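# Move the red plate from tray onto taped area

## Task

Lift the red plate out of the tray and set it down on the table so that no part of it extends beyond the yellow tape outline. All other plates must stay inside the tray, none resting on or hanging over a tray wall, and the tray must be left in its original state. Everything must stay in place without the robot holding it. Finally release the plate and pull the tools away.

## Robot and tools

ROBOT. Two arms, left_arm and right_arm, each ending in a vacuum suction cup. Joint ranges (rad), base to gripper: waist -6.283 to 6.283, shoulder -2.059 to 2.094, upper arm roll -6.283 to 6.283, elbow -0.192 to 3.927, forearm roll -6.283 to 6.283, wrist pitch -1.693 to 3.142, wrist roll -6.283 to 6.283. Load limits (N m): waist 44.5, shoulder 44.5, upper arm roll 26.7, elbow 26.7, forearm roll 26.7, wrist pitch 17.8, wrist roll 17.8. The cup point is the middle of the cup rim (29 mm wide); the cup opens along the cup point's +z axis. About 7 cm back from the rim the tool body and camera widen to roughly 8 cm sideways.

FRAME. Results report poses in one scene frame: origin on the table surface midway between the arms, +x outward over the table, +z upward, left_arm on the +y side. The arm names do not refer to sides of the camera pictures. The state line (left_arm: … | right_arm: …) gives end_effector_position in metres, end_effector_quat_wxyz, and linear (m/s) and angular (rad/s) velocities. Printed positions can be off, more so when an arm reaches far.

ROW FORMAT. Every command row is one list of 14 numbers, each in [-1, 1], covering both arms even if only one moves: left dx, dy, dz, rx, ry, rz, left suction, then right dx, dy, dz, rx, ry, rz, right suction. The six motion numbers are an offset, not a pose: they are measured in the cup point's own axes from its pose in the most recent result that showed it (before any such result in the scene, and for later calls within one reply, from where the arm is when the action begins). Scale: 1.0 equals 0.6 m or 180 degrees; rx, ry, rz form a single rotation vector. All rows in an action share that same base; they do not add up. All-zero offsets drive the arm back to the base pose, so they are not a pause. To keep an arm still, give it the offset back to its desired pose in the first call of a reply and zeros afterwards.

SUCTION. The suction number is a fraction of full vacuum (about 55 kPa under ambient); 1 is full, 0.05 or less switches it off. It persists, and 0 is an active command, so resend the current value to leave a tool unchanged.

TOOLS.
execute_actions: actions is a list with at most one item. Empty list: just report state. {"rows": [...], "steps": n}: up to 15 rows, n at most 15 (default 15), each step 1/30 s, last row repeated if rows run out. {"steps": n} alone: wait until n steps (max 300) have elapsed since the previous result. Optional pictures (boolean).
move: target is one 14-number row as above; speed in m/s, 0.002 to 0.5, default 0.25 (rotation capped at twice that in rad/s). Each cup point follows a straight path toward its target; paths finish together and last 0.5 to 10 s, halting at 10 s even if short. Paths ignore obstacles and the other arm; the hand may lag, wander, or exceed speed near full stretch. Suction values apply at the start. Faster or deeper-past-contact targets hit or press harder. The result adds a move: line with the ending (done, off_target, moving, held, fault), acting limits (paced = pose clipped; held = steps blocked, after which the arm may jump fast), and each cup point's distance to its target.
wait: seconds, 0 to 10; sends nothing new.
zoom_image: camera (cam_head_left or cam_head_right, both 504x504) and region [x0, y0, x1, y1] in pixels from the top-left, at most 504 by 504.
finished_scene: scene = number of the current scene; ends and grades it, irreversible.

MOTION. Each step, the commanded pose is clipped to within 70 mm and 16 degrees of the measured pose; position wins over orientation when both cannot be met. Elbows stop short of straight. After an action ends, an arm continues only to its last clipped pose, so check the result and send the remainder. A Hand target line shows the pose currently being driven to. A pose unreachable line means the clearance check altered or blocked that arm's command; HELD marks steps where it happened.

GRIPPING. Switch suction on and press the rim flat onto a smooth surface so it seals all round; holes, seams or object edges under the rim leak. suction_measured shows achieved vacuum (near 0 if unsealed; up to 0.15 below command when airtight; may sag 0.04 before the pump restarts). part_present turns 1 at 0.50 and back to 0 below 0.45. Under vacuum the cup shortens, so a held object sits up to about 10 mm nearer the tool. Vacuum alone can lift a resting object. To release: set the object on its support, then switch suction off; the cup may still touch it until moved 15 mm away. If the cup seals to the table it pins the tool; switch suction off.

CAUTIONS. Too much contact torque triggers a TORQUE FAULT: the arm stops, backs the joint off, holds 10 s and drops the rest of the call. Holding loads heats motors: MOTOR HOT from 65 °C, brakes at 80 °C (OVER-TEMPERATURE FAULT). Joint torque readings carry offsets and noise and are nonzero in free air. Avoid arm-to-arm collisions, dropping, slamming or shoving objects, and anything leaving the table. Loose objects may occasionally get a brief external nudge.

Each tool is called after "Call:" by a JSON object that holds its "api" and its "payload".

## Session

I'll start by looking at the current state of the scene.

Call:
{"api": "execute_actions", "payload": {"actions": []}}

Scene clock: 0.00 s of 4900.00 s.
left_arm: end_effector_position=(+0.4448, +0.3354, +0.2726) suction_measured=0.01 part_present=0 end_effector_quat_wxyz=(+0.000, -0.235, +0.972, +0.001) end_effector_velocity=(+0.000, +0.001, +0.000) end_effector_angular_velocity=(-0.003, -0.001, +0.003) | right_arm: end_effector_position=(+0.4285, -0.3564, +0.2709) suction_measured=0.00 part_present=0 end_effector_quat_wxyz=(-0.001, +0.230, +0.973, +0.002) end_effector_velocity=(+0.000, +0.000, +0.001) end_effector_angular_velocity=(+0.000, -0.002, +0.001)
Joint positions: left_arm=[ 0.001 -0.248  0.002  0.923  0.003  1.172  1.834] | right_arm=[-0.    -0.247 -0.003  0.92   0.003  1.169  2.877]
Joint velocities: left_arm=[ 0.001 -0.     0.002  0.    -0.002 -0.001  0.   ] | right_arm=[ 0.    -0.002  0.     0.     0.    -0.001 -0.   ]
Joint torques (N m, as the arm reports them, + toward a larger angle): no reading
Motor temperatures (°C, as the motors report them): left_arm=[33 31 31 35 33 33 36] | right_arm=[34 29 31 35 36 37 34]
Hand target (left_arm): +0.445, +0.335, +0.273; +0.000, -0.235, +0.972, +0.001
Hand target (right_arm): +0.429, -0.356, +0.271; -0.001, +0.230, +0.973, +0.002

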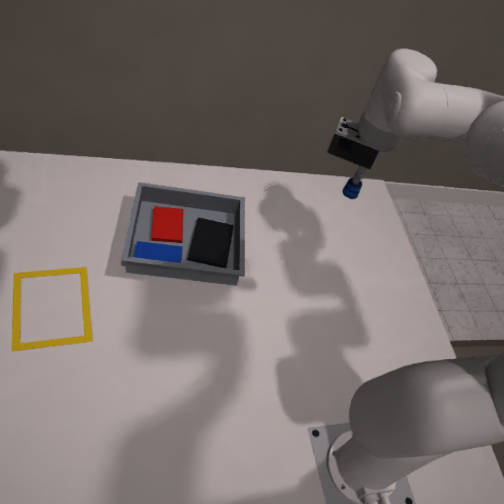

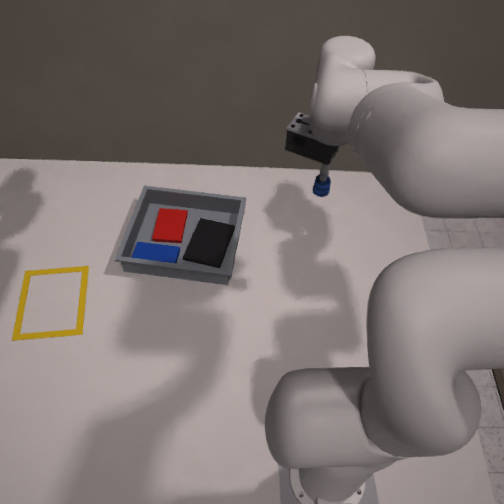

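Call:
{"api": "zoom_image", "payload": {"camera": "cam_head_left", "region": [100, 160, 270, 300]}}

Call:
{"api": "zoom_image", "payload": {"camera": "cam_head_right", "region": [100, 160, 270, 300]}}

Region (100, 160, 270, 300) of cam_head_left's 504x504 image, scaled by 2.965, with more detail than that image has; it fills the top 415 rows of this view, and the rest is white.

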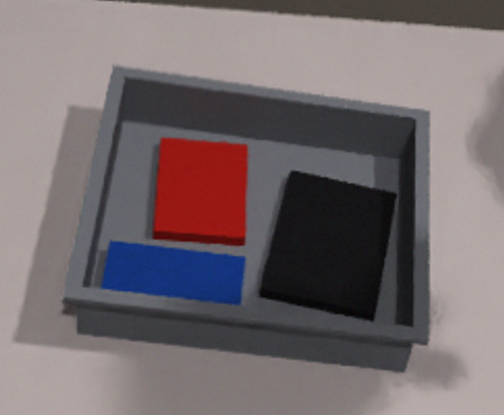

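Region (100, 160, 270, 300) of cam_head_right's 504x504 image, scaled by 2.965, with more detail than that image has; it fills the top 415 rows of this view, and the rest is white.

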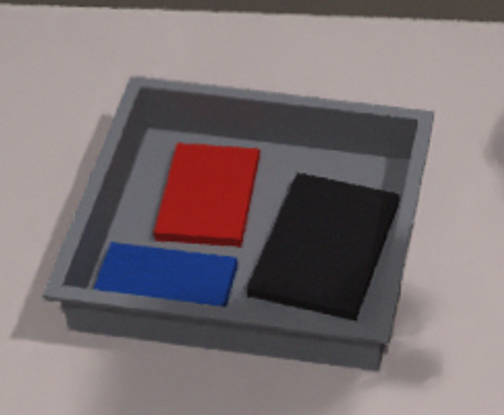

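Call:
{"api": "zoom_image", "payload": {"camera": "cam_head_left", "region": [0, 250, 126, 376]}}

Call:
{"api": "zoom_image", "payload": {"camera": "cam_head_right", "region": [0, 250, 126, 376]}}

Call:
{"api": "zoom_image", "payload": {"camera": "cam_head_left", "region": [290, 380, 504, 504]}}

Call:
{"api": "zoom_image", "payload": {"camera": "cam_head_left", "region": [300, 100, 426, 226]}}

Call:
{"api": "zoom_image", "payload": {"camera": "cam_head_right", "region": [260, 100, 386, 226]}}

Region (0, 250, 126, 376) of cam_head_left's 504x504 image, scaled by 4.000, with more detail than that image has.

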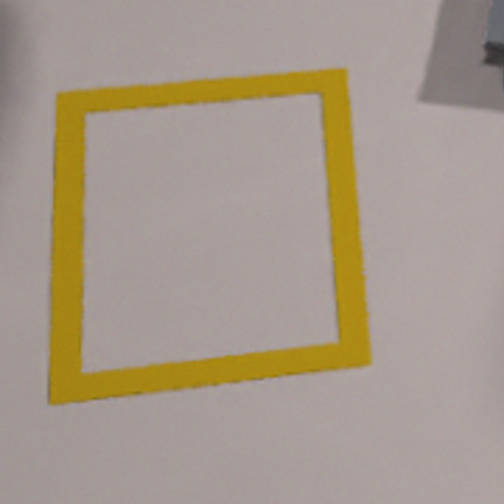

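Region (0, 250, 126, 376) of cam_head_right's 504x504 image, scaled by 4.000, with more detail than that image has.

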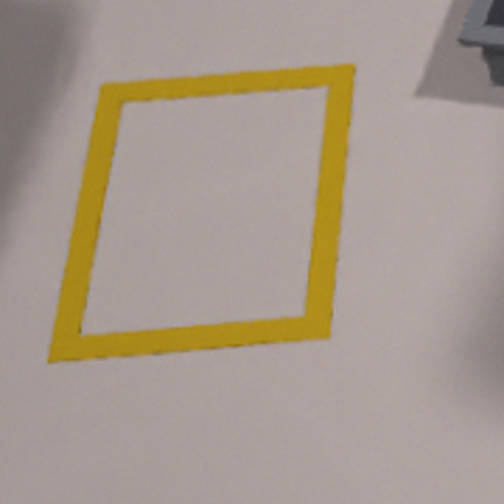

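Region (290, 380, 504, 504) of cam_head_left's 504x504 image, scaled by 2.355, with more detail than that image has; it fills the top 292 rows of this view, and the rest is white.

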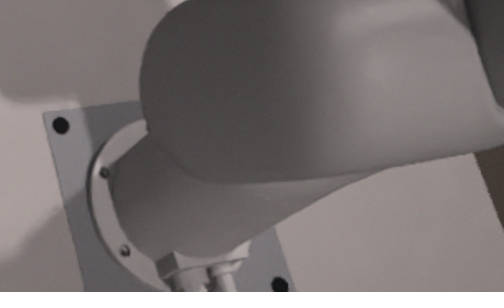

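Region (300, 100, 426, 226) of cam_head_left's 504x504 image, scaled by 4.000, with more detail than that image has.

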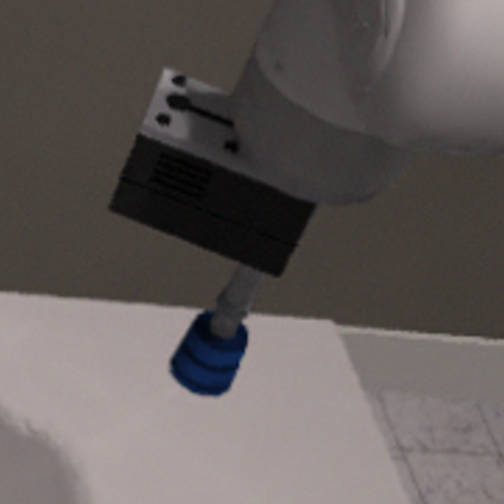

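Region (260, 100, 386, 226) of cam_head_right's 504x504 image, scaled by 4.000, with more detail than that image has.

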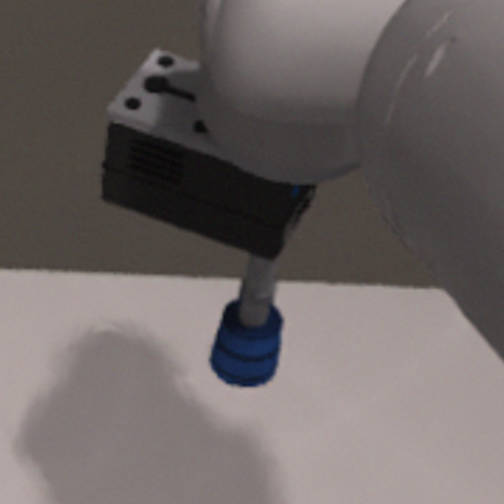

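Call:
{"api": "zoom_image", "payload": {"camera": "cam_head_right", "region": [250, 380, 504, 504]}}

Call:
{"api": "zoom_image", "payload": {"camera": "cam_head_left", "region": [370, 170, 504, 370]}}

Region (250, 380, 504, 504) of cam_head_right's 504x504 image, scaled by 1.984, with more detail than that image has; it fills the top 246 rows of this view, and the rest is white.

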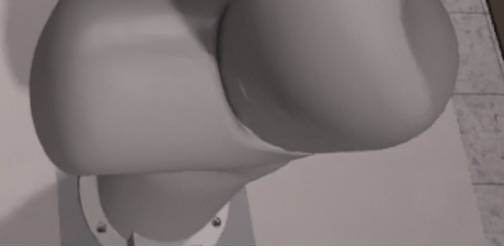

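Region (370, 170, 504, 370) of cam_head_left's 504x504 image, scaled by 2.520, with more detail than that image has; it fills the left 338 columns of this view, and the rest is white.

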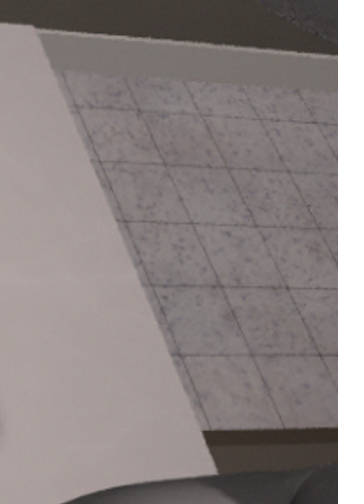

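Call:
{"api": "move", "payload": {"target": [0.0549, -0.6003, 0.2043, 0, 0, 0, 0, 0, 0, 0, 0, 0, 0, 0], "speed": 0.3}}

Scene clock: 121.90 s of 4900.00 s.
left_arm: end_effector_position=(+0.5811, +0.0003, +0.1498) suction_measured=0.01 part_present=0 end_effector_quat_wxyz=(+0.002, -0.235, +0.972, +0.001) end_effector_velocity=(-0.001, -0.002, -0.002) end_effector_angular_velocity=(+0.006, +0.007, -0.004) | right_arm: end_effector_position=(+0.4285, -0.3564, +0.2709) suction_measured=0.00 part_present=0 end_effector_quat_wxyz=(-0.001, +0.230, +0.973, +0.002) end_effector_velocity=(+0.000, -0.000, +0.000) end_effector_angular_velocity=(-0.001, -0.001, -0.000)
Joint positions: left_arm=[-0.365  0.692 -0.239  1.792  0.174  1.12   1.203] | right_arm=[-0.    -0.247 -0.003  0.92   0.003  1.169  2.877]
Joint velocities: left_arm=[-0.005  0.011 -0.     0.015  0.002  0.013 -0.   ] | right_arm=[-0.001 -0.     0.    -0.    -0.001 -0.001  0.   ]
Joint torques (N m, as the arm reports them, + toward a larger angle): left_arm=[  0.46 -24.78  -3.74   8.18   0.89  -0.62   0.59] | right_arm=[-1.18 -8.61  0.77 11.9   0.45 -1.6   0.57]
Motor temperatures (°C, as the motors report them): left_arm=[33 31 31 38 33 33 36] | right_arm=[34 29 31 37 36 37 34]
Hand target (left_arm): +0.581, +0.000, +0.149; +0.001, -0.235, +0.972, +0.002
Hand target (right_arm): +0.429, -0.356, +0.271; -0.001, +0.230, +0.973, +0.002
Off the commanded pose (left_arm): 0.001 m, 0 deg.
Off the commanded pose (right_arm): 0.000 m, 0 deg.
After step 90, 117.00 s passed at rest.
move: done

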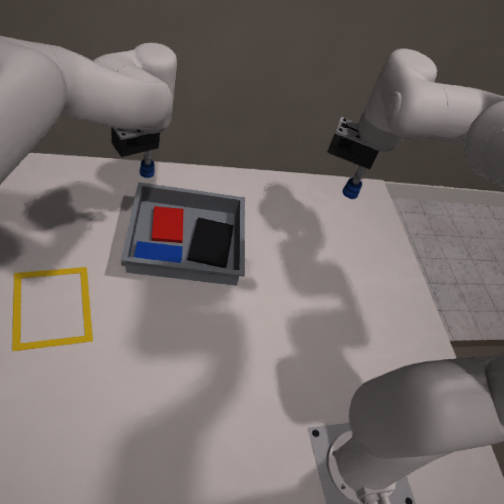

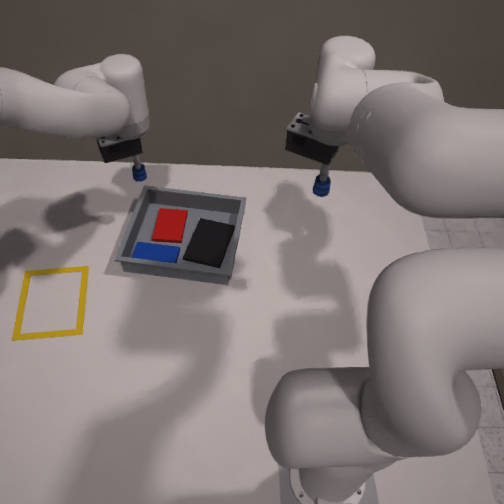

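Call:
{"api": "zoom_image", "payload": {"camera": "cam_head_left", "region": [90, 130, 216, 256]}}

Call:
{"api": "zoom_image", "payload": {"camera": "cam_head_right", "region": [90, 130, 216, 256]}}

Region (90, 130, 216, 256) of cam_head_left's 504x504 image, scaled by 4.000, with more detail than that image has.

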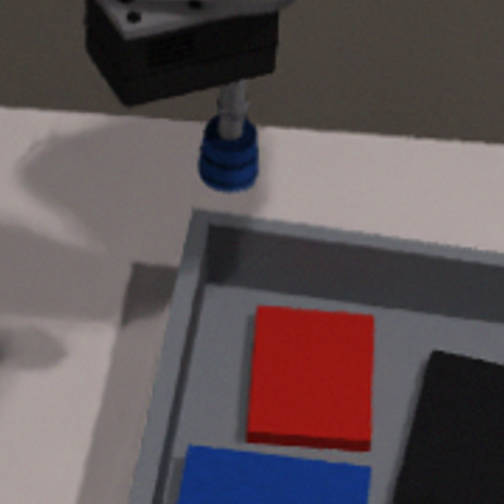

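Region (90, 130, 216, 256) of cam_head_right's 504x504 image, scaled by 4.000, with more detail than that image has.

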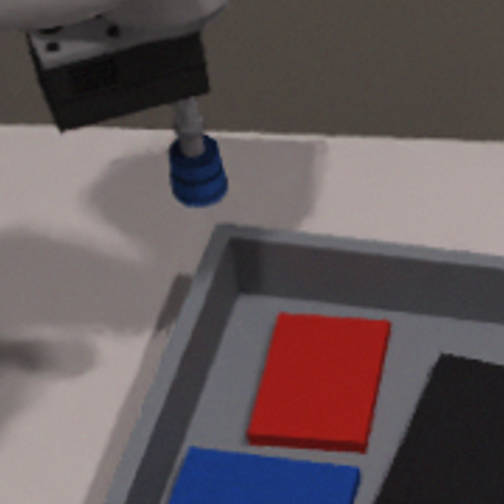

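Call:
{"api": "move", "payload": {"target": [0.0511, -0.0774, 0.0997, 0, 0, 0, 0, 0, 0, 0, 0, 0, 0, 0], "speed": 0.2}}

Call:
{"api": "zoom_image", "payload": {"camera": "cam_head_left", "region": [110, 150, 236, 276]}}

Call:
{"api": "zoom_image", "payload": {"camera": "cam_head_right", "region": [110, 150, 236, 276]}}

Scene clock: 168.77 s of 4900.00 s.
left_arm: end_effector_position=(+0.5756, -0.0547, +0.0905) suction_measured=0.01 part_present=0 end_effector_quat_wxyz=(+0.002, -0.235, +0.972, +0.001) end_effector_velocity=(-0.005, -0.005, -0.004) end_effector_angular_velocity=(+0.001, +0.010, -0.007) | right_arm: end_effector_position=(+0.4285, -0.3564, +0.2709) suction_measured=0.00 part_present=0 end_effector_quat_wxyz=(-0.001, +0.230, +0.973, +0.002) end_effector_velocity=(+0.000, -0.000, -0.000) end_effector_angular_velocity=(+0.000, -0.001, -0.000)
Joint positions: left_arm=[-0.458  0.874 -0.235  1.928  0.21   1.075  1.12 ] | right_arm=[-0.    -0.247 -0.003  0.92   0.003  1.169  2.877]
Joint velocities: left_arm=[-0.006  0.009 -0.005  0.005 -0.     0.004 -0.001] | right_arm=[ 0.001  0.    -0.001 -0.     0.    -0.002 -0.   ]
Joint torques (N m, as the arm reports them, + toward a larger angle): left_arm=[  0.63 -26.85  -4.35   8.01   0.4   -0.69   0.48] | right_arm=[-1.03 -8.51  0.67 11.9   0.45 -1.54  0.41]
Motor temperatures (°C, as the motors report them): left_arm=[33 32 31 38 33 33 36] | right_arm=[34 29 31 37 36 37 34]
Hand target (left_arm): +0.575, -0.055, +0.090; +0.002, -0.235, +0.972, +0.001
Hand target (right_arm): +0.429, -0.356, +0.271; -0.001, +0.230, +0.973, +0.002
Off the commanded pose (left_arm): 0.001 m, 0 deg.
Off the commanded pose (right_arm): 0.000 m, 0 deg.
After step 90, 42.97 s passed at rest.
move: done

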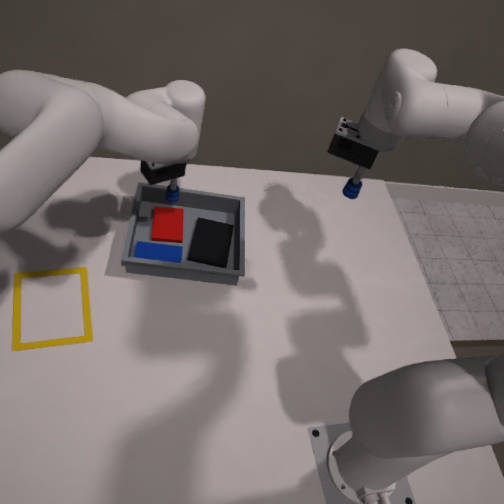

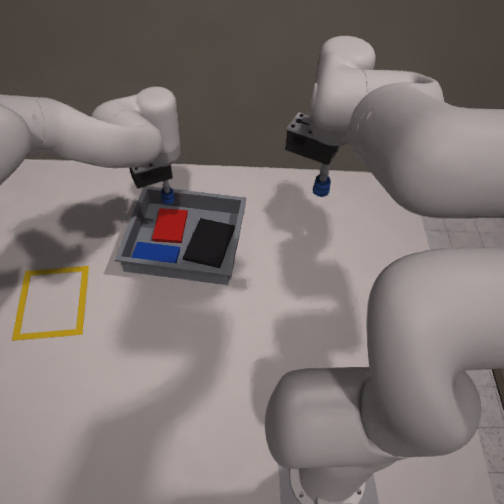

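Region (110, 150, 236, 276) of cam_head_left's 504x504 image, scaled by 4.000, with more detail than that image has.

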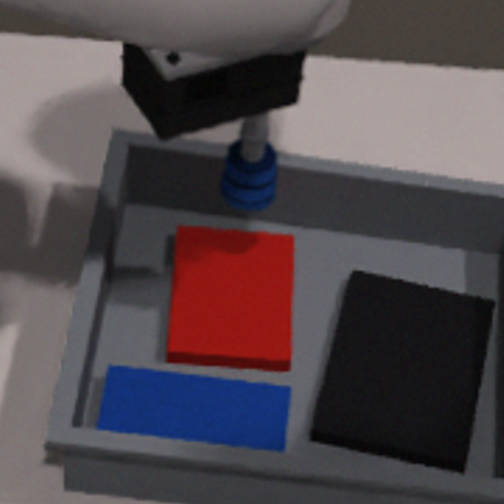

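Region (110, 150, 236, 276) of cam_head_right's 504x504 image, scaled by 4.000, with more detail than that image has.

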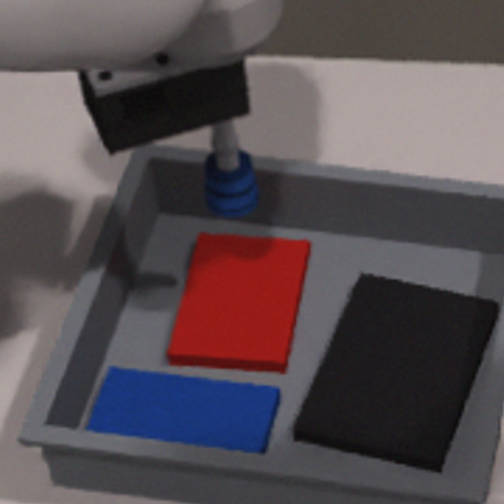

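Call:
{"api": "move", "payload": {"target": [-0.0078, -0.0008, 0.0925, 0, 0, 0, 0, 0, 0, 0, 0, 0, 0, 0], "speed": 0.15}}

Call:
{"api": "zoom_image", "payload": {"camera": "cam_head_left", "region": [110, 150, 236, 276]}}

Call:
{"api": "zoom_image", "payload": {"camera": "cam_head_right", "region": [110, 150, 236, 276]}}

Scene clock: 192.60 s of 4900.00 s.
left_arm: end_effector_position=(+0.5802, -0.0534, +0.0358) suction_measured=0.01 part_present=0 end_effector_quat_wxyz=(+0.003, -0.235, +0.972, +0.001) end_effector_velocity=(+0.000, +0.001, -0.003) end_effector_angular_velocity=(+0.003, +0.001, -0.001) | right_arm: end_effector_position=(+0.4285, -0.3564, +0.2709) suction_measured=0.00 part_present=0 end_effector_quat_wxyz=(-0.001, +0.230, +0.973, +0.002) end_effector_velocity=(-0.000, -0.001, -0.000) end_effector_angular_velocity=(+0.000, +0.001, -0.002)
Joint positions: left_arm=[-0.459  0.967 -0.221  1.93   0.225  0.984  1.12 ] | right_arm=[-0.    -0.247 -0.003  0.92   0.003  1.169  2.877]
Joint velocities: left_arm=[ 0.     0.005  0.001  0.001  0.003 -0.001 -0.   ] | right_arm=[-0.002  0.001 -0.     0.     0.     0.001 -0.   ]
Joint torques (N m, as the arm reports them, + toward a larger angle): left_arm=[  0.46 -27.2   -4.38   8.03   0.41  -0.53   0.47] | right_arm=[-1.26 -8.58  0.48 11.73  0.44 -1.63  0.61]
Motor temperatures (°C, as the motors report them): left_arm=[33 33 31 38 33 33 36] | right_arm=[34 29 31 38 36 37 34]
Hand target (left_arm): +0.580, -0.053, +0.035; +0.002, -0.235, +0.972, +0.001
Hand target (right_arm): +0.429, -0.356, +0.271; -0.001, +0.230, +0.973, +0.002
Off the commanded pose (left_arm): 0.001 m, 0 deg.
Off the commanded pose (right_arm): 0.000 m, 0 deg.
After step 90, 20.00 s passed at rest.
move: done

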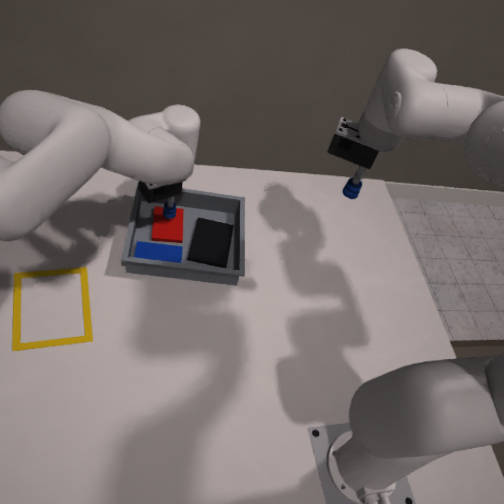

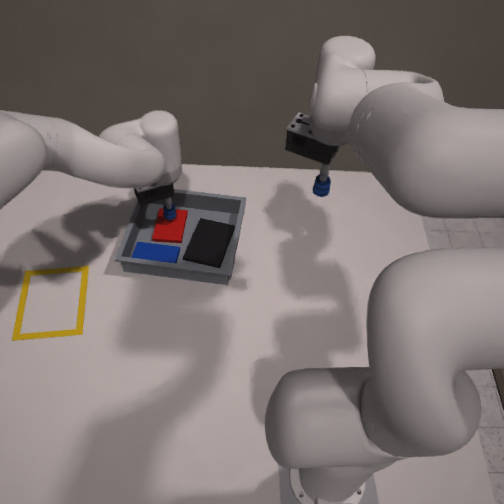

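Region (110, 150, 236, 276) of cam_head_left's 504x504 image, scaled by 4.000, with more detail than that image has.

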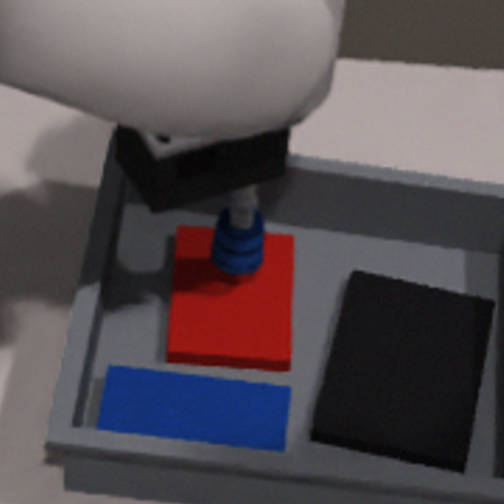

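Region (110, 150, 236, 276) of cam_head_right's 504x504 image, scaled by 4.000, with more detail than that image has.

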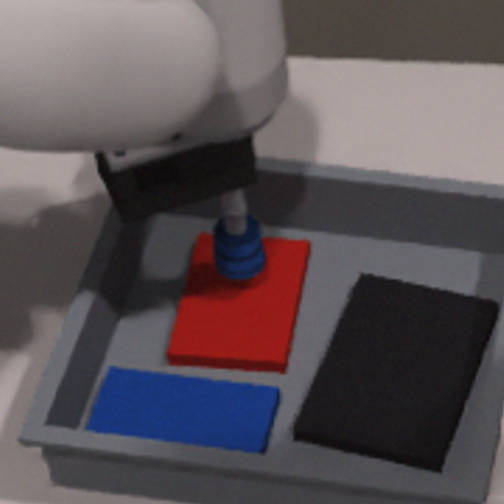

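Call:
{"api": "move", "payload": {"target": [0, 0, 0.0397, 0, 0, 0, 1.0, 0, 0, 0, 0, 0, 0, 0], "speed": 0.04}}

Scene clock: 203.50 s of 4900.00 s.
left_arm: end_effector_position=(+0.5803, -0.0535, +0.0122) suction_measured=0.38 part_present=0 end_effector_quat_wxyz=(+0.003, -0.235, +0.972, +0.001) end_effector_velocity=(+0.001, -0.002, +0.002) end_effector_angular_velocity=(-0.005, -0.004, -0.002) | right_arm: end_effector_position=(+0.4285, -0.3564, +0.2709) suction_measured=0.00 part_present=0 end_effector_quat_wxyz=(-0.001, +0.230, +0.973, +0.002) end_effector_velocity=(-0.000, +0.001, +0.000) end_effector_angular_velocity=(-0.001, +0.001, +0.004)
Joint positions: left_arm=[-0.463  1.009 -0.215  1.935  0.231  0.947  1.117] | right_arm=[-0.    -0.247 -0.003  0.92   0.003  1.169  2.877]
Joint velocities: left_arm=[ 0.    -0.001 -0.003  0.003  0.001 -0.002  0.001] | right_arm=[ 0.    -0.     0.003  0.    -0.     0.001 -0.001]
Joint torques (N m, as the arm reports them, + toward a larger angle): left_arm=[  0.82 -27.25  -4.57   7.51   0.32  -0.72   0.62] | right_arm=[-1.4  -8.47  0.65 11.87  0.39 -1.47  0.52]
Motor temperatures (°C, as the motors report them): left_arm=[33 33 31 38 33 33 36] | right_arm=[34 29 31 38 36 37 34]
Hand target (left_arm): +0.580, -0.053, +0.012; +0.003, -0.235, +0.972, +0.001
Hand target (right_arm): +0.429, -0.356, +0.271; -0.001, +0.230, +0.973, +0.002
Off the commanded pose (left_arm): 0.000 m, 0 deg.
Off the commanded pose (right_arm): 0.000 m, 0 deg.
After step 90, 7.00 s passed at rest.
move: done

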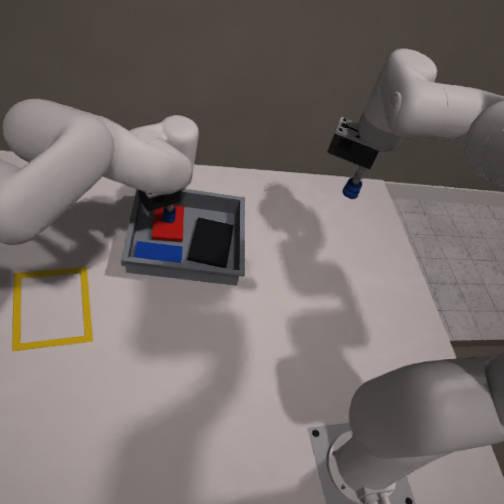

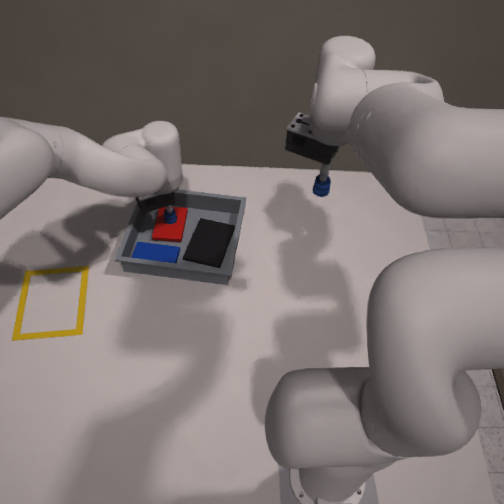

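Suction is building (0.38). Let me check the state.

Call:
{"api": "execute_actions", "payload": {"actions": []}}

Call:
{"api": "zoom_image", "payload": {"camera": "cam_head_left", "region": [110, 150, 236, 276]}}

Call:
{"api": "zoom_image", "payload": {"camera": "cam_head_right", "region": [110, 150, 236, 276]}}

Scene clock: 210.63 s of 4900.00 s.
left_arm: end_effector_position=(+0.5802, -0.0534, +0.0119) suction_measured=0.96 part_present=1 end_effector_quat_wxyz=(+0.003, -0.235, +0.972, +0.001) end_effector_velocity=(+0.000, -0.000, +0.001) end_effector_angular_velocity=(-0.002, -0.000, -0.001) | right_arm: end_effector_position=(+0.4285, -0.3564, +0.2709) suction_measured=0.00 part_present=0 end_effector_quat_wxyz=(-0.001, +0.230, +0.973, +0.002) end_effector_velocity=(+0.000, -0.000, -0.000) end_effector_angular_velocity=(+0.001, +0.001, -0.001)
Joint positions: left_arm=[-0.463  1.009 -0.215  1.935  0.231  0.946  1.117] | right_arm=[-0.    -0.247 -0.003  0.92   0.003  1.169  2.877]
Joint velocities: left_arm=[ 0.001 -0.001 -0.001  0.    -0.001 -0.     0.001] | right_arm=[-0.     0.001 -0.001  0.     0.    -0.    -0.   ]
Joint torques (N m, as the arm reports them, + toward a larger angle): left_arm=[  0.39 -27.49  -4.5    7.76   0.5   -0.56   0.5 ] | right_arm=[-1.25 -8.32  0.65 11.91  0.4  -1.53  0.52]
Motor temperatures (°C, as the motors report them): left_arm=[33 33 31 38 33 33 36] | right_arm=[34 29 31 38 36 37 34]
Hand target (left_arm): +0.580, -0.053, +0.012; +0.003, -0.235, +0.972, +0.001
Hand target (right_arm): +0.429, -0.356, +0.271; -0.001, +0.230, +0.973, +0.002
Off the commanded pose (left_arm): 0.000 m, 0 deg.
Off the commanded pose (right_arm): 0.000 m, 0 deg.
Steps of this call (steps 1 to 214: nothing new was sent). Readings (end_effector_position | what the end effector reports):
1: left_arm (+0.5803, -0.0535, +0.0122) | right_arm (+0.4285, -0.3564, +0.2709) | left_arm suction_measured=0.41 part_present=0 | right_arm suction_measured=0.00 part_present=0
2: left_arm (+0.5803, -0.0535, +0.0122) | right_arm (+0.4285, -0.3564, +0.2709) | left_arm suction_measured=0.48 part_present=0 | right_arm suction_measured=0.00 part_present=0
4: left_arm (+0.5803, -0.0534, +0.0121) | right_arm (+0.4285, -0.3564, +0.2709) | left_arm suction_measured=0.59 part_present=1 | right_arm suction_measured=0.00 part_present=0
8: left_arm (+0.5803, -0.0534, +0.0120) | right_arm (+0.4285, -0.3564, +0.2709) | left_arm suction_measured=0.76 part_present=1 | right_arm suction_measured=0.00 part_present=0
214: the state above

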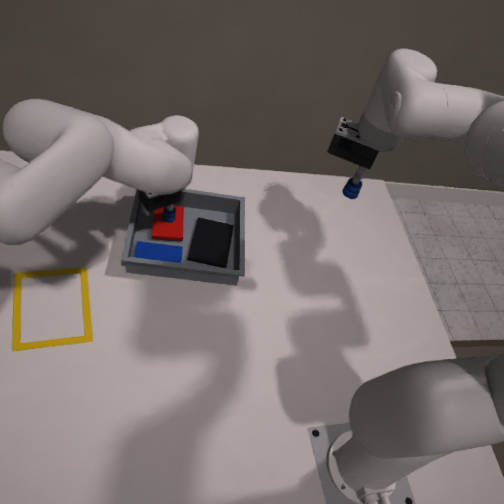

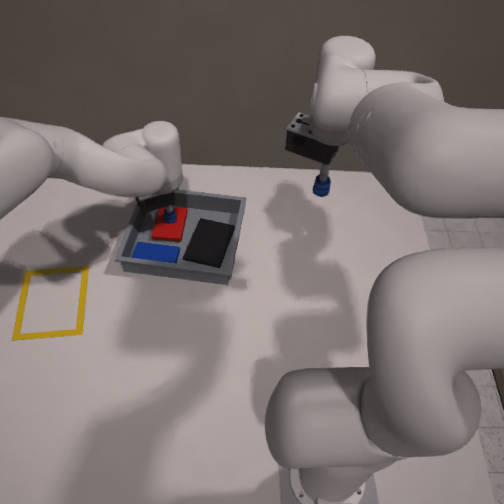

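Region (110, 150, 236, 276) of cam_head_left's 504x504 image, scaled by 4.000, with more detail than that image has.

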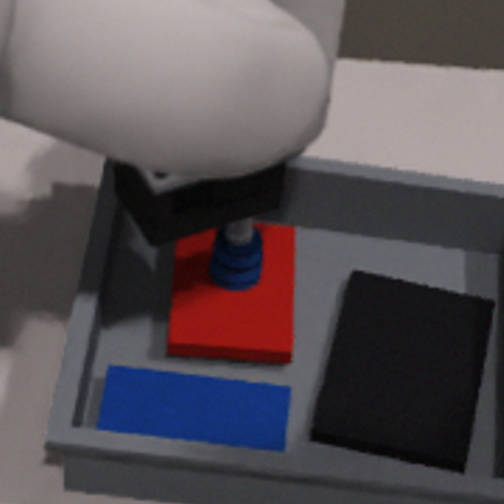

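Region (110, 150, 236, 276) of cam_head_right's 504x504 image, scaled by 4.000, with more detail than that image has.

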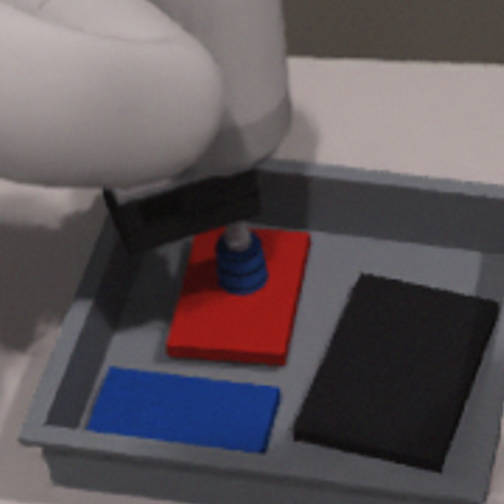

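Call:
{"api": "move", "payload": {"target": [0, 0, -0.1468, 0, 0, 0, 1.0, 0, 0, 0, 0, 0, 0, 0], "speed": 0.2}}

Call:
{"api": "move", "payload": {"target": [0.1275, 0.4933, 0.05, 0, 0, -0.061, 1.0, 0, 0, 0, 0, 0, 0, 0], "speed": 0.3}}

Call:
{"api": "zoom_image", "payload": {"camera": "cam_head_left", "region": [0, 230, 126, 356]}}

Call:
{"api": "zoom_image", "payload": {"camera": "cam_head_right", "region": [0, 230, 126, 356]}}

Scene clock: 271.53 s of 4900.00 s.
left_arm: end_effector_position=(+0.5798, -0.0530, +0.0991) suction_measured=0.96 part_present=1 end_effector_quat_wxyz=(+0.002, -0.235, +0.972, +0.001) end_effector_velocity=(+0.001, -0.003, +0.008) end_effector_angular_velocity=(-0.010, -0.008, +0.001) | right_arm: end_effector_position=(+0.4285, -0.3564, +0.2709) suction_measured=0.00 part_present=0 end_effector_quat_wxyz=(-0.001, +0.230, +0.973, +0.002) end_effector_velocity=(+0.000, -0.000, -0.000) end_effector_angular_velocity=(-0.001, +0.000, -0.000)
Joint positions: left_arm=[-0.455  0.874 -0.234  1.953  0.207  1.1    1.129] | right_arm=[-0.    -0.247 -0.003  0.92   0.003  1.169  2.877]
Joint velocities: left_arm=[-0.    -0.008 -0.003  0.006 -0.002  0.002 -0.001] | right_arm=[-0.001  0.001 -0.    -0.    -0.001 -0.    -0.   ]
Joint torques (N m, as the arm reports them, + toward a larger angle): left_arm=[  0.72 -27.1   -4.68   8.23   0.53  -0.68   0.72] | right_arm=[-1.15 -8.56  0.71 11.81  0.21 -1.61  0.62]
Motor temperatures (°C, as the motors report them): left_arm=[33 33 31 38 33 33 36] | right_arm=[34 29 31 38 36 37 34]
Hand target (left_arm): +0.580, -0.053, +0.100; +0.003, -0.235, +0.972, +0.001
Hand target (right_arm): +0.429, -0.356, +0.271; -0.001, +0.230, +0.973, +0.002
Off the commanded pose (left_arm): 0.001 m, 0 deg.
Off the commanded pose (right_arm): 0.000 m, 0 deg.
move: done

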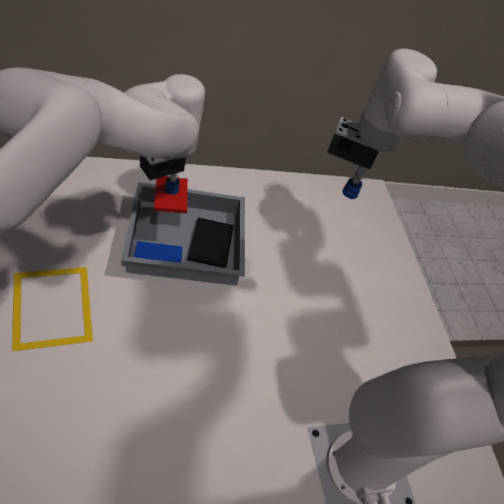

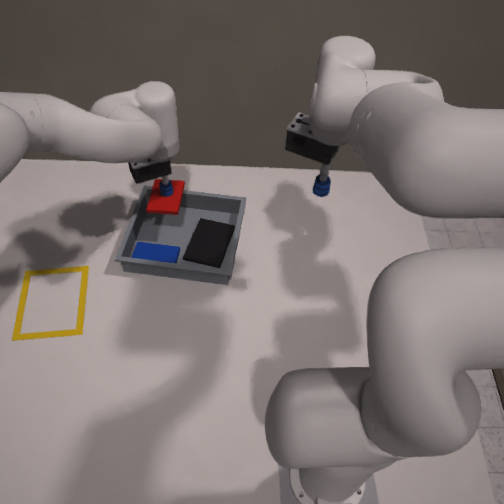

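Scene clock: 273.17 s of 4900.00 s.
left_arm: end_effector_position=(+0.3762, +0.1739, +0.0689) suction_measured=0.96 part_present=1 end_effector_quat_wxyz=(+0.001, -0.326, +0.945, +0.000) end_effector_velocity=(-0.002, +0.002, -0.000) end_effector_angular_velocity=(-0.003, +0.002, +0.002) | right_arm: end_effector_position=(+0.4285, -0.3564, +0.2709) suction_measured=0.00 part_present=0 end_effector_quat_wxyz=(-0.001, +0.230, +0.973, +0.002) end_effector_velocity=(+0.000, -0.001, +0.000) end_effector_angular_velocity=(+0.000, -0.001, -0.003)
Joint positions: left_arm=[-0.222  0.04  -0.222  0.557  0.021  0.517  1.178] | right_arm=[-0.    -0.247 -0.003  0.92   0.003  1.169  2.877]
Joint velocities: left_arm=[ 0.001 -0.007  0.001 -0.009 -0.01  -0.003  0.007] | right_arm=[-0.    -0.001 -0.002 -0.    -0.    -0.001  0.001]
Joint torques (N m, as the arm reports them, + toward a larger angle): left_arm=[  1.04 -11.81  -0.59   6.12   0.59  -0.79   0.53] | right_arm=[-1.19 -8.24  0.61 11.86  0.22 -1.43  0.51]
Motor temperatures (°C, as the motors report them): left_arm=[33 33 31 38 33 33 36] | right_arm=[34 29 31 38 36 37 34]
Hand target (left_arm): +0.376, +0.174, +0.069; +0.001, -0.327, +0.945, +0.000
Hand target (right_arm): +0.429, -0.356, +0.271; -0.001, +0.230, +0.973, +0.002
Off the commanded pose (left_arm): 0.002 m, 0 deg.
Off the commanded pose (right_arm): 0.000 m, 0 deg.
move: done

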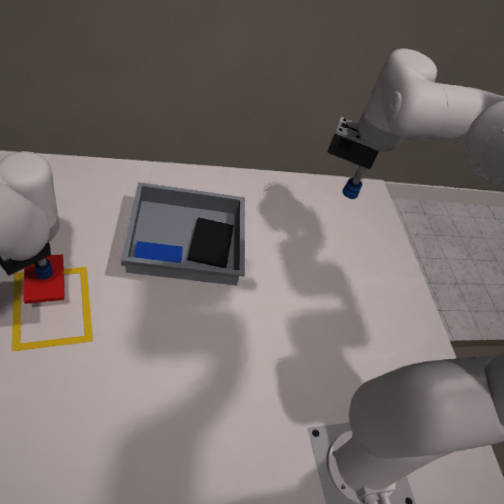

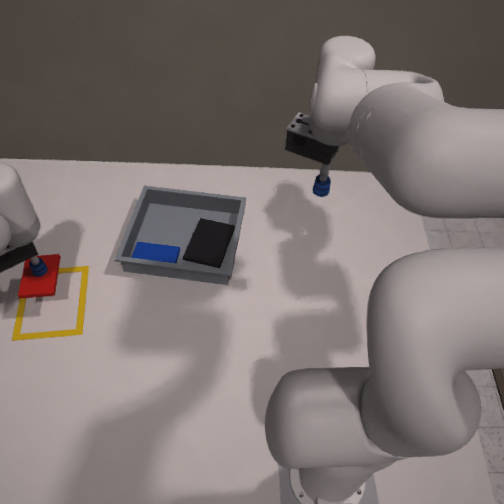

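Region (0, 230, 126, 356) of cam_head_left's 504x504 image, scaled by 4.000, with more detail than that image has.

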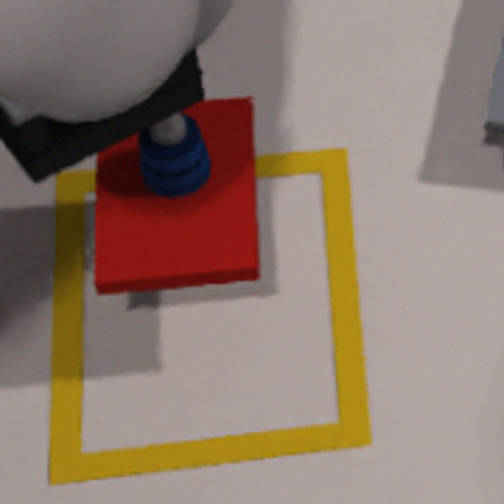

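Region (0, 230, 126, 356) of cam_head_right's 504x504 image, scaled by 4.000, with more detail than that image has.

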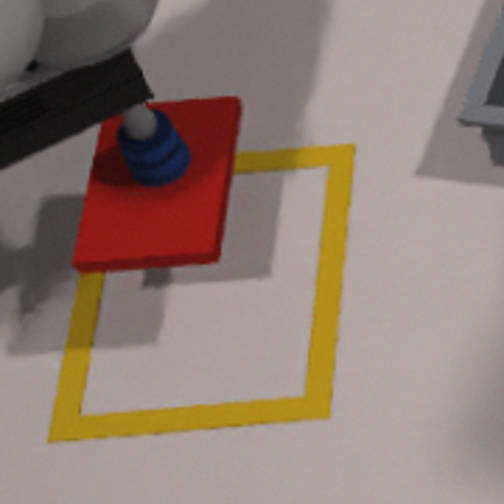

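Call:
{"api": "move", "payload": {"target": [0.0224, -0.0015, 0.0815, 0, 0, 0, 1.0, 0, 0, 0, 0, 0, 0, 0], "speed": 0.15}}

Call:
{"api": "move", "payload": {"target": [0, 0, 0.025, 0, 0, 0, 1.0, 0, 0, 0, 0, 0, 0, 0], "speed": 0.025}}

Call:
{"api": "zoom_image", "payload": {"camera": "cam_head_left", "region": [0, 240, 126, 366]}}

Call:
{"api": "zoom_image", "payload": {"camera": "cam_head_right", "region": [0, 240, 126, 366]}}

Scene clock: 326.07 s of 4900.00 s.
left_arm: end_effector_position=(+0.3666, +0.1647, +0.0202) suction_measured=0.96 part_present=1 end_effector_quat_wxyz=(+0.001, -0.326, +0.945, -0.000) end_effector_velocity=(-0.000, +0.000, -0.002) end_effector_angular_velocity=(+0.002, -0.001, +0.000) | right_arm: end_effector_position=(+0.4285, -0.3564, +0.2709) suction_measured=0.00 part_present=0 end_effector_quat_wxyz=(-0.001, +0.230, +0.973, +0.002) end_effector_velocity=(-0.000, +0.000, -0.000) end_effector_angular_velocity=(-0.000, +0.001, +0.000)
Joint positions: left_arm=[-0.252  0.194 -0.208  0.54   0.122  0.35   1.071] | right_arm=[-0.    -0.247 -0.003  0.92   0.003  1.169  2.877]
Joint velocities: left_arm=[-0.005  0.006  0.005  0.     0.009 -0.005 -0.008] | right_arm=[ 0.     0.     0.     0.    -0.     0.001  0.001]
Joint torques (N m, as the arm reports them, + toward a larger angle): left_arm=[  0.23 -13.67  -1.19   4.69   0.65  -0.59   0.57] | right_arm=[-1.22 -8.53  0.77 11.91  0.36 -1.54  0.5 ]
Motor temperatures (°C, as the motors report them): left_arm=[33 32 31 37 33 33 36] | right_arm=[34 29 31 38 36 37 34]
Hand target (left_arm): +0.366, +0.165, +0.020; +0.001, -0.326, +0.945, +0.000
Hand target (right_arm): +0.429, -0.356, +0.271; -0.001, +0.230, +0.973, +0.002
Off the commanded pose (left_arm): 0.000 m, 0 deg.
Off the commanded pose (right_arm): 0.000 m, 0 deg.
move: done

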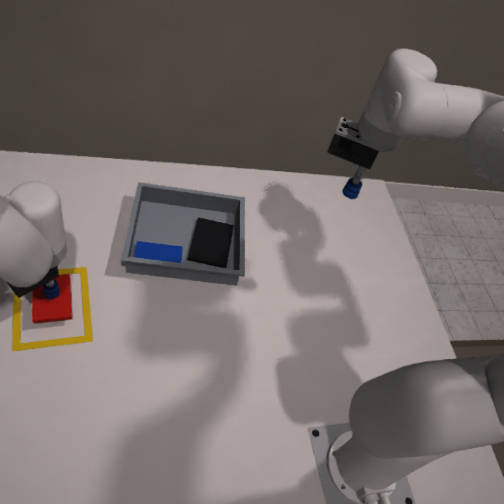

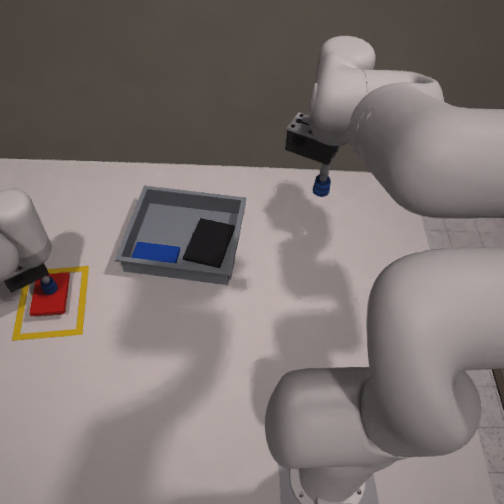

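Scene clock: 326.97 s of 4900.00 s.
left_arm: end_effector_position=(+0.3666, +0.1647, +0.0052) suction_measured=0.99 part_present=1 end_effector_quat_wxyz=(+0.001, -0.326, +0.945, -0.000) end_effector_velocity=(+0.001, -0.000, -0.001) end_effector_angular_velocity=(-0.000, -0.002, +0.000) | right_arm: end_effector_position=(+0.4285, -0.3564, +0.2709) suction_measured=0.00 part_present=0 end_effector_quat_wxyz=(-0.001, +0.230, +0.973, +0.002) end_effector_velocity=(+0.000, -0.000, -0.001) end_effector_angular_velocity=(-0.000, +0.001, -0.001)
Joint positions: left_arm=[-0.266  0.248 -0.186  0.545  0.159  0.303  1.043] | right_arm=[-0.    -0.247 -0.003  0.92   0.003  1.169  2.877]
Joint velocities: left_arm=[-0.002  0.004  0.003  0.001  0.005 -0.004 -0.004] | right_arm=[-0.     0.002  0.    -0.    -0.    -0.     0.001]
Joint torques (N m, as the arm reports them, + toward a larger angle): left_arm=[  0.16 -13.86  -1.52   4.73   0.3   -0.42   0.56] | right_arm=[-1.16 -8.36  0.65 11.79  0.4  -1.52  0.51]
Motor temperatures (°C, as the motors report them): left_arm=[33 32 31 37 33 33 36] | right_arm=[34 29 31 38 36 37 34]
Hand target (left_arm): +0.367, +0.165, +0.005; +0.001, -0.326, +0.945, +0.000
Hand target (right_arm): +0.429, -0.356, +0.271; -0.001, +0.230, +0.973, +0.002
Off the commanded pose (left_arm): 0.000 m, 0 deg.
Off the commanded pose (right_arm): 0.000 m, 0 deg.
move: done

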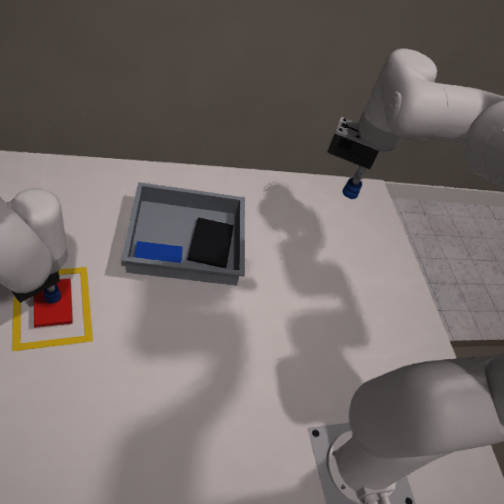

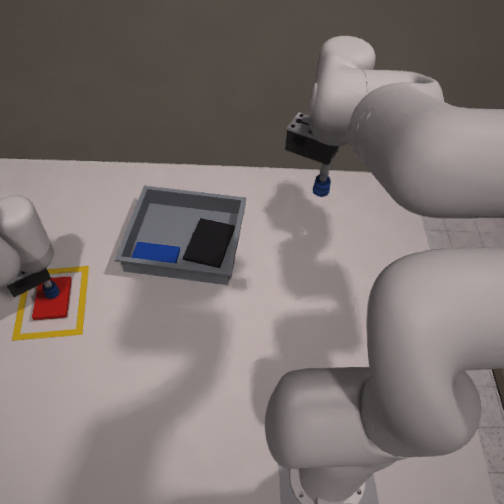

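Region (0, 240, 126, 366) of cam_head_left's 504x504 image, scaled by 4.000, with more detail than that image has.

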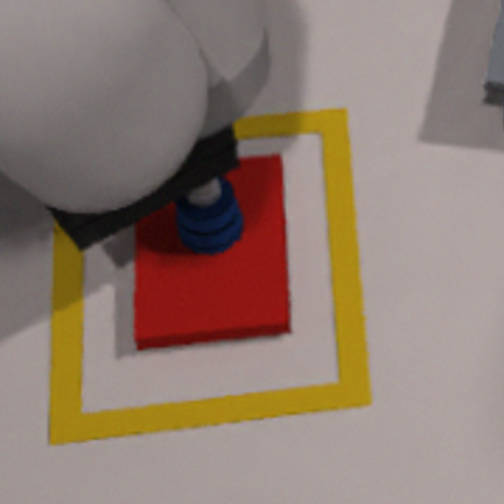

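Region (0, 240, 126, 366) of cam_head_right's 504x504 image, scaled by 4.000, with more detail than that image has.

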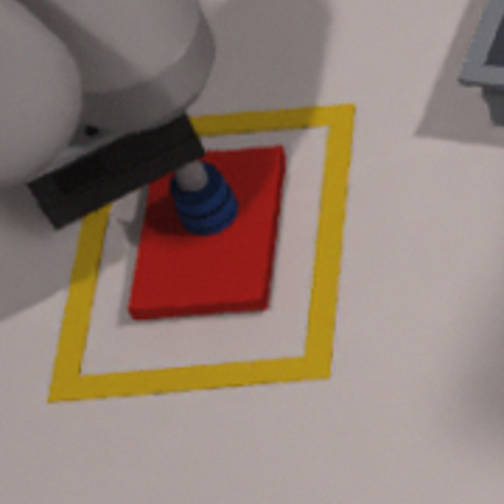

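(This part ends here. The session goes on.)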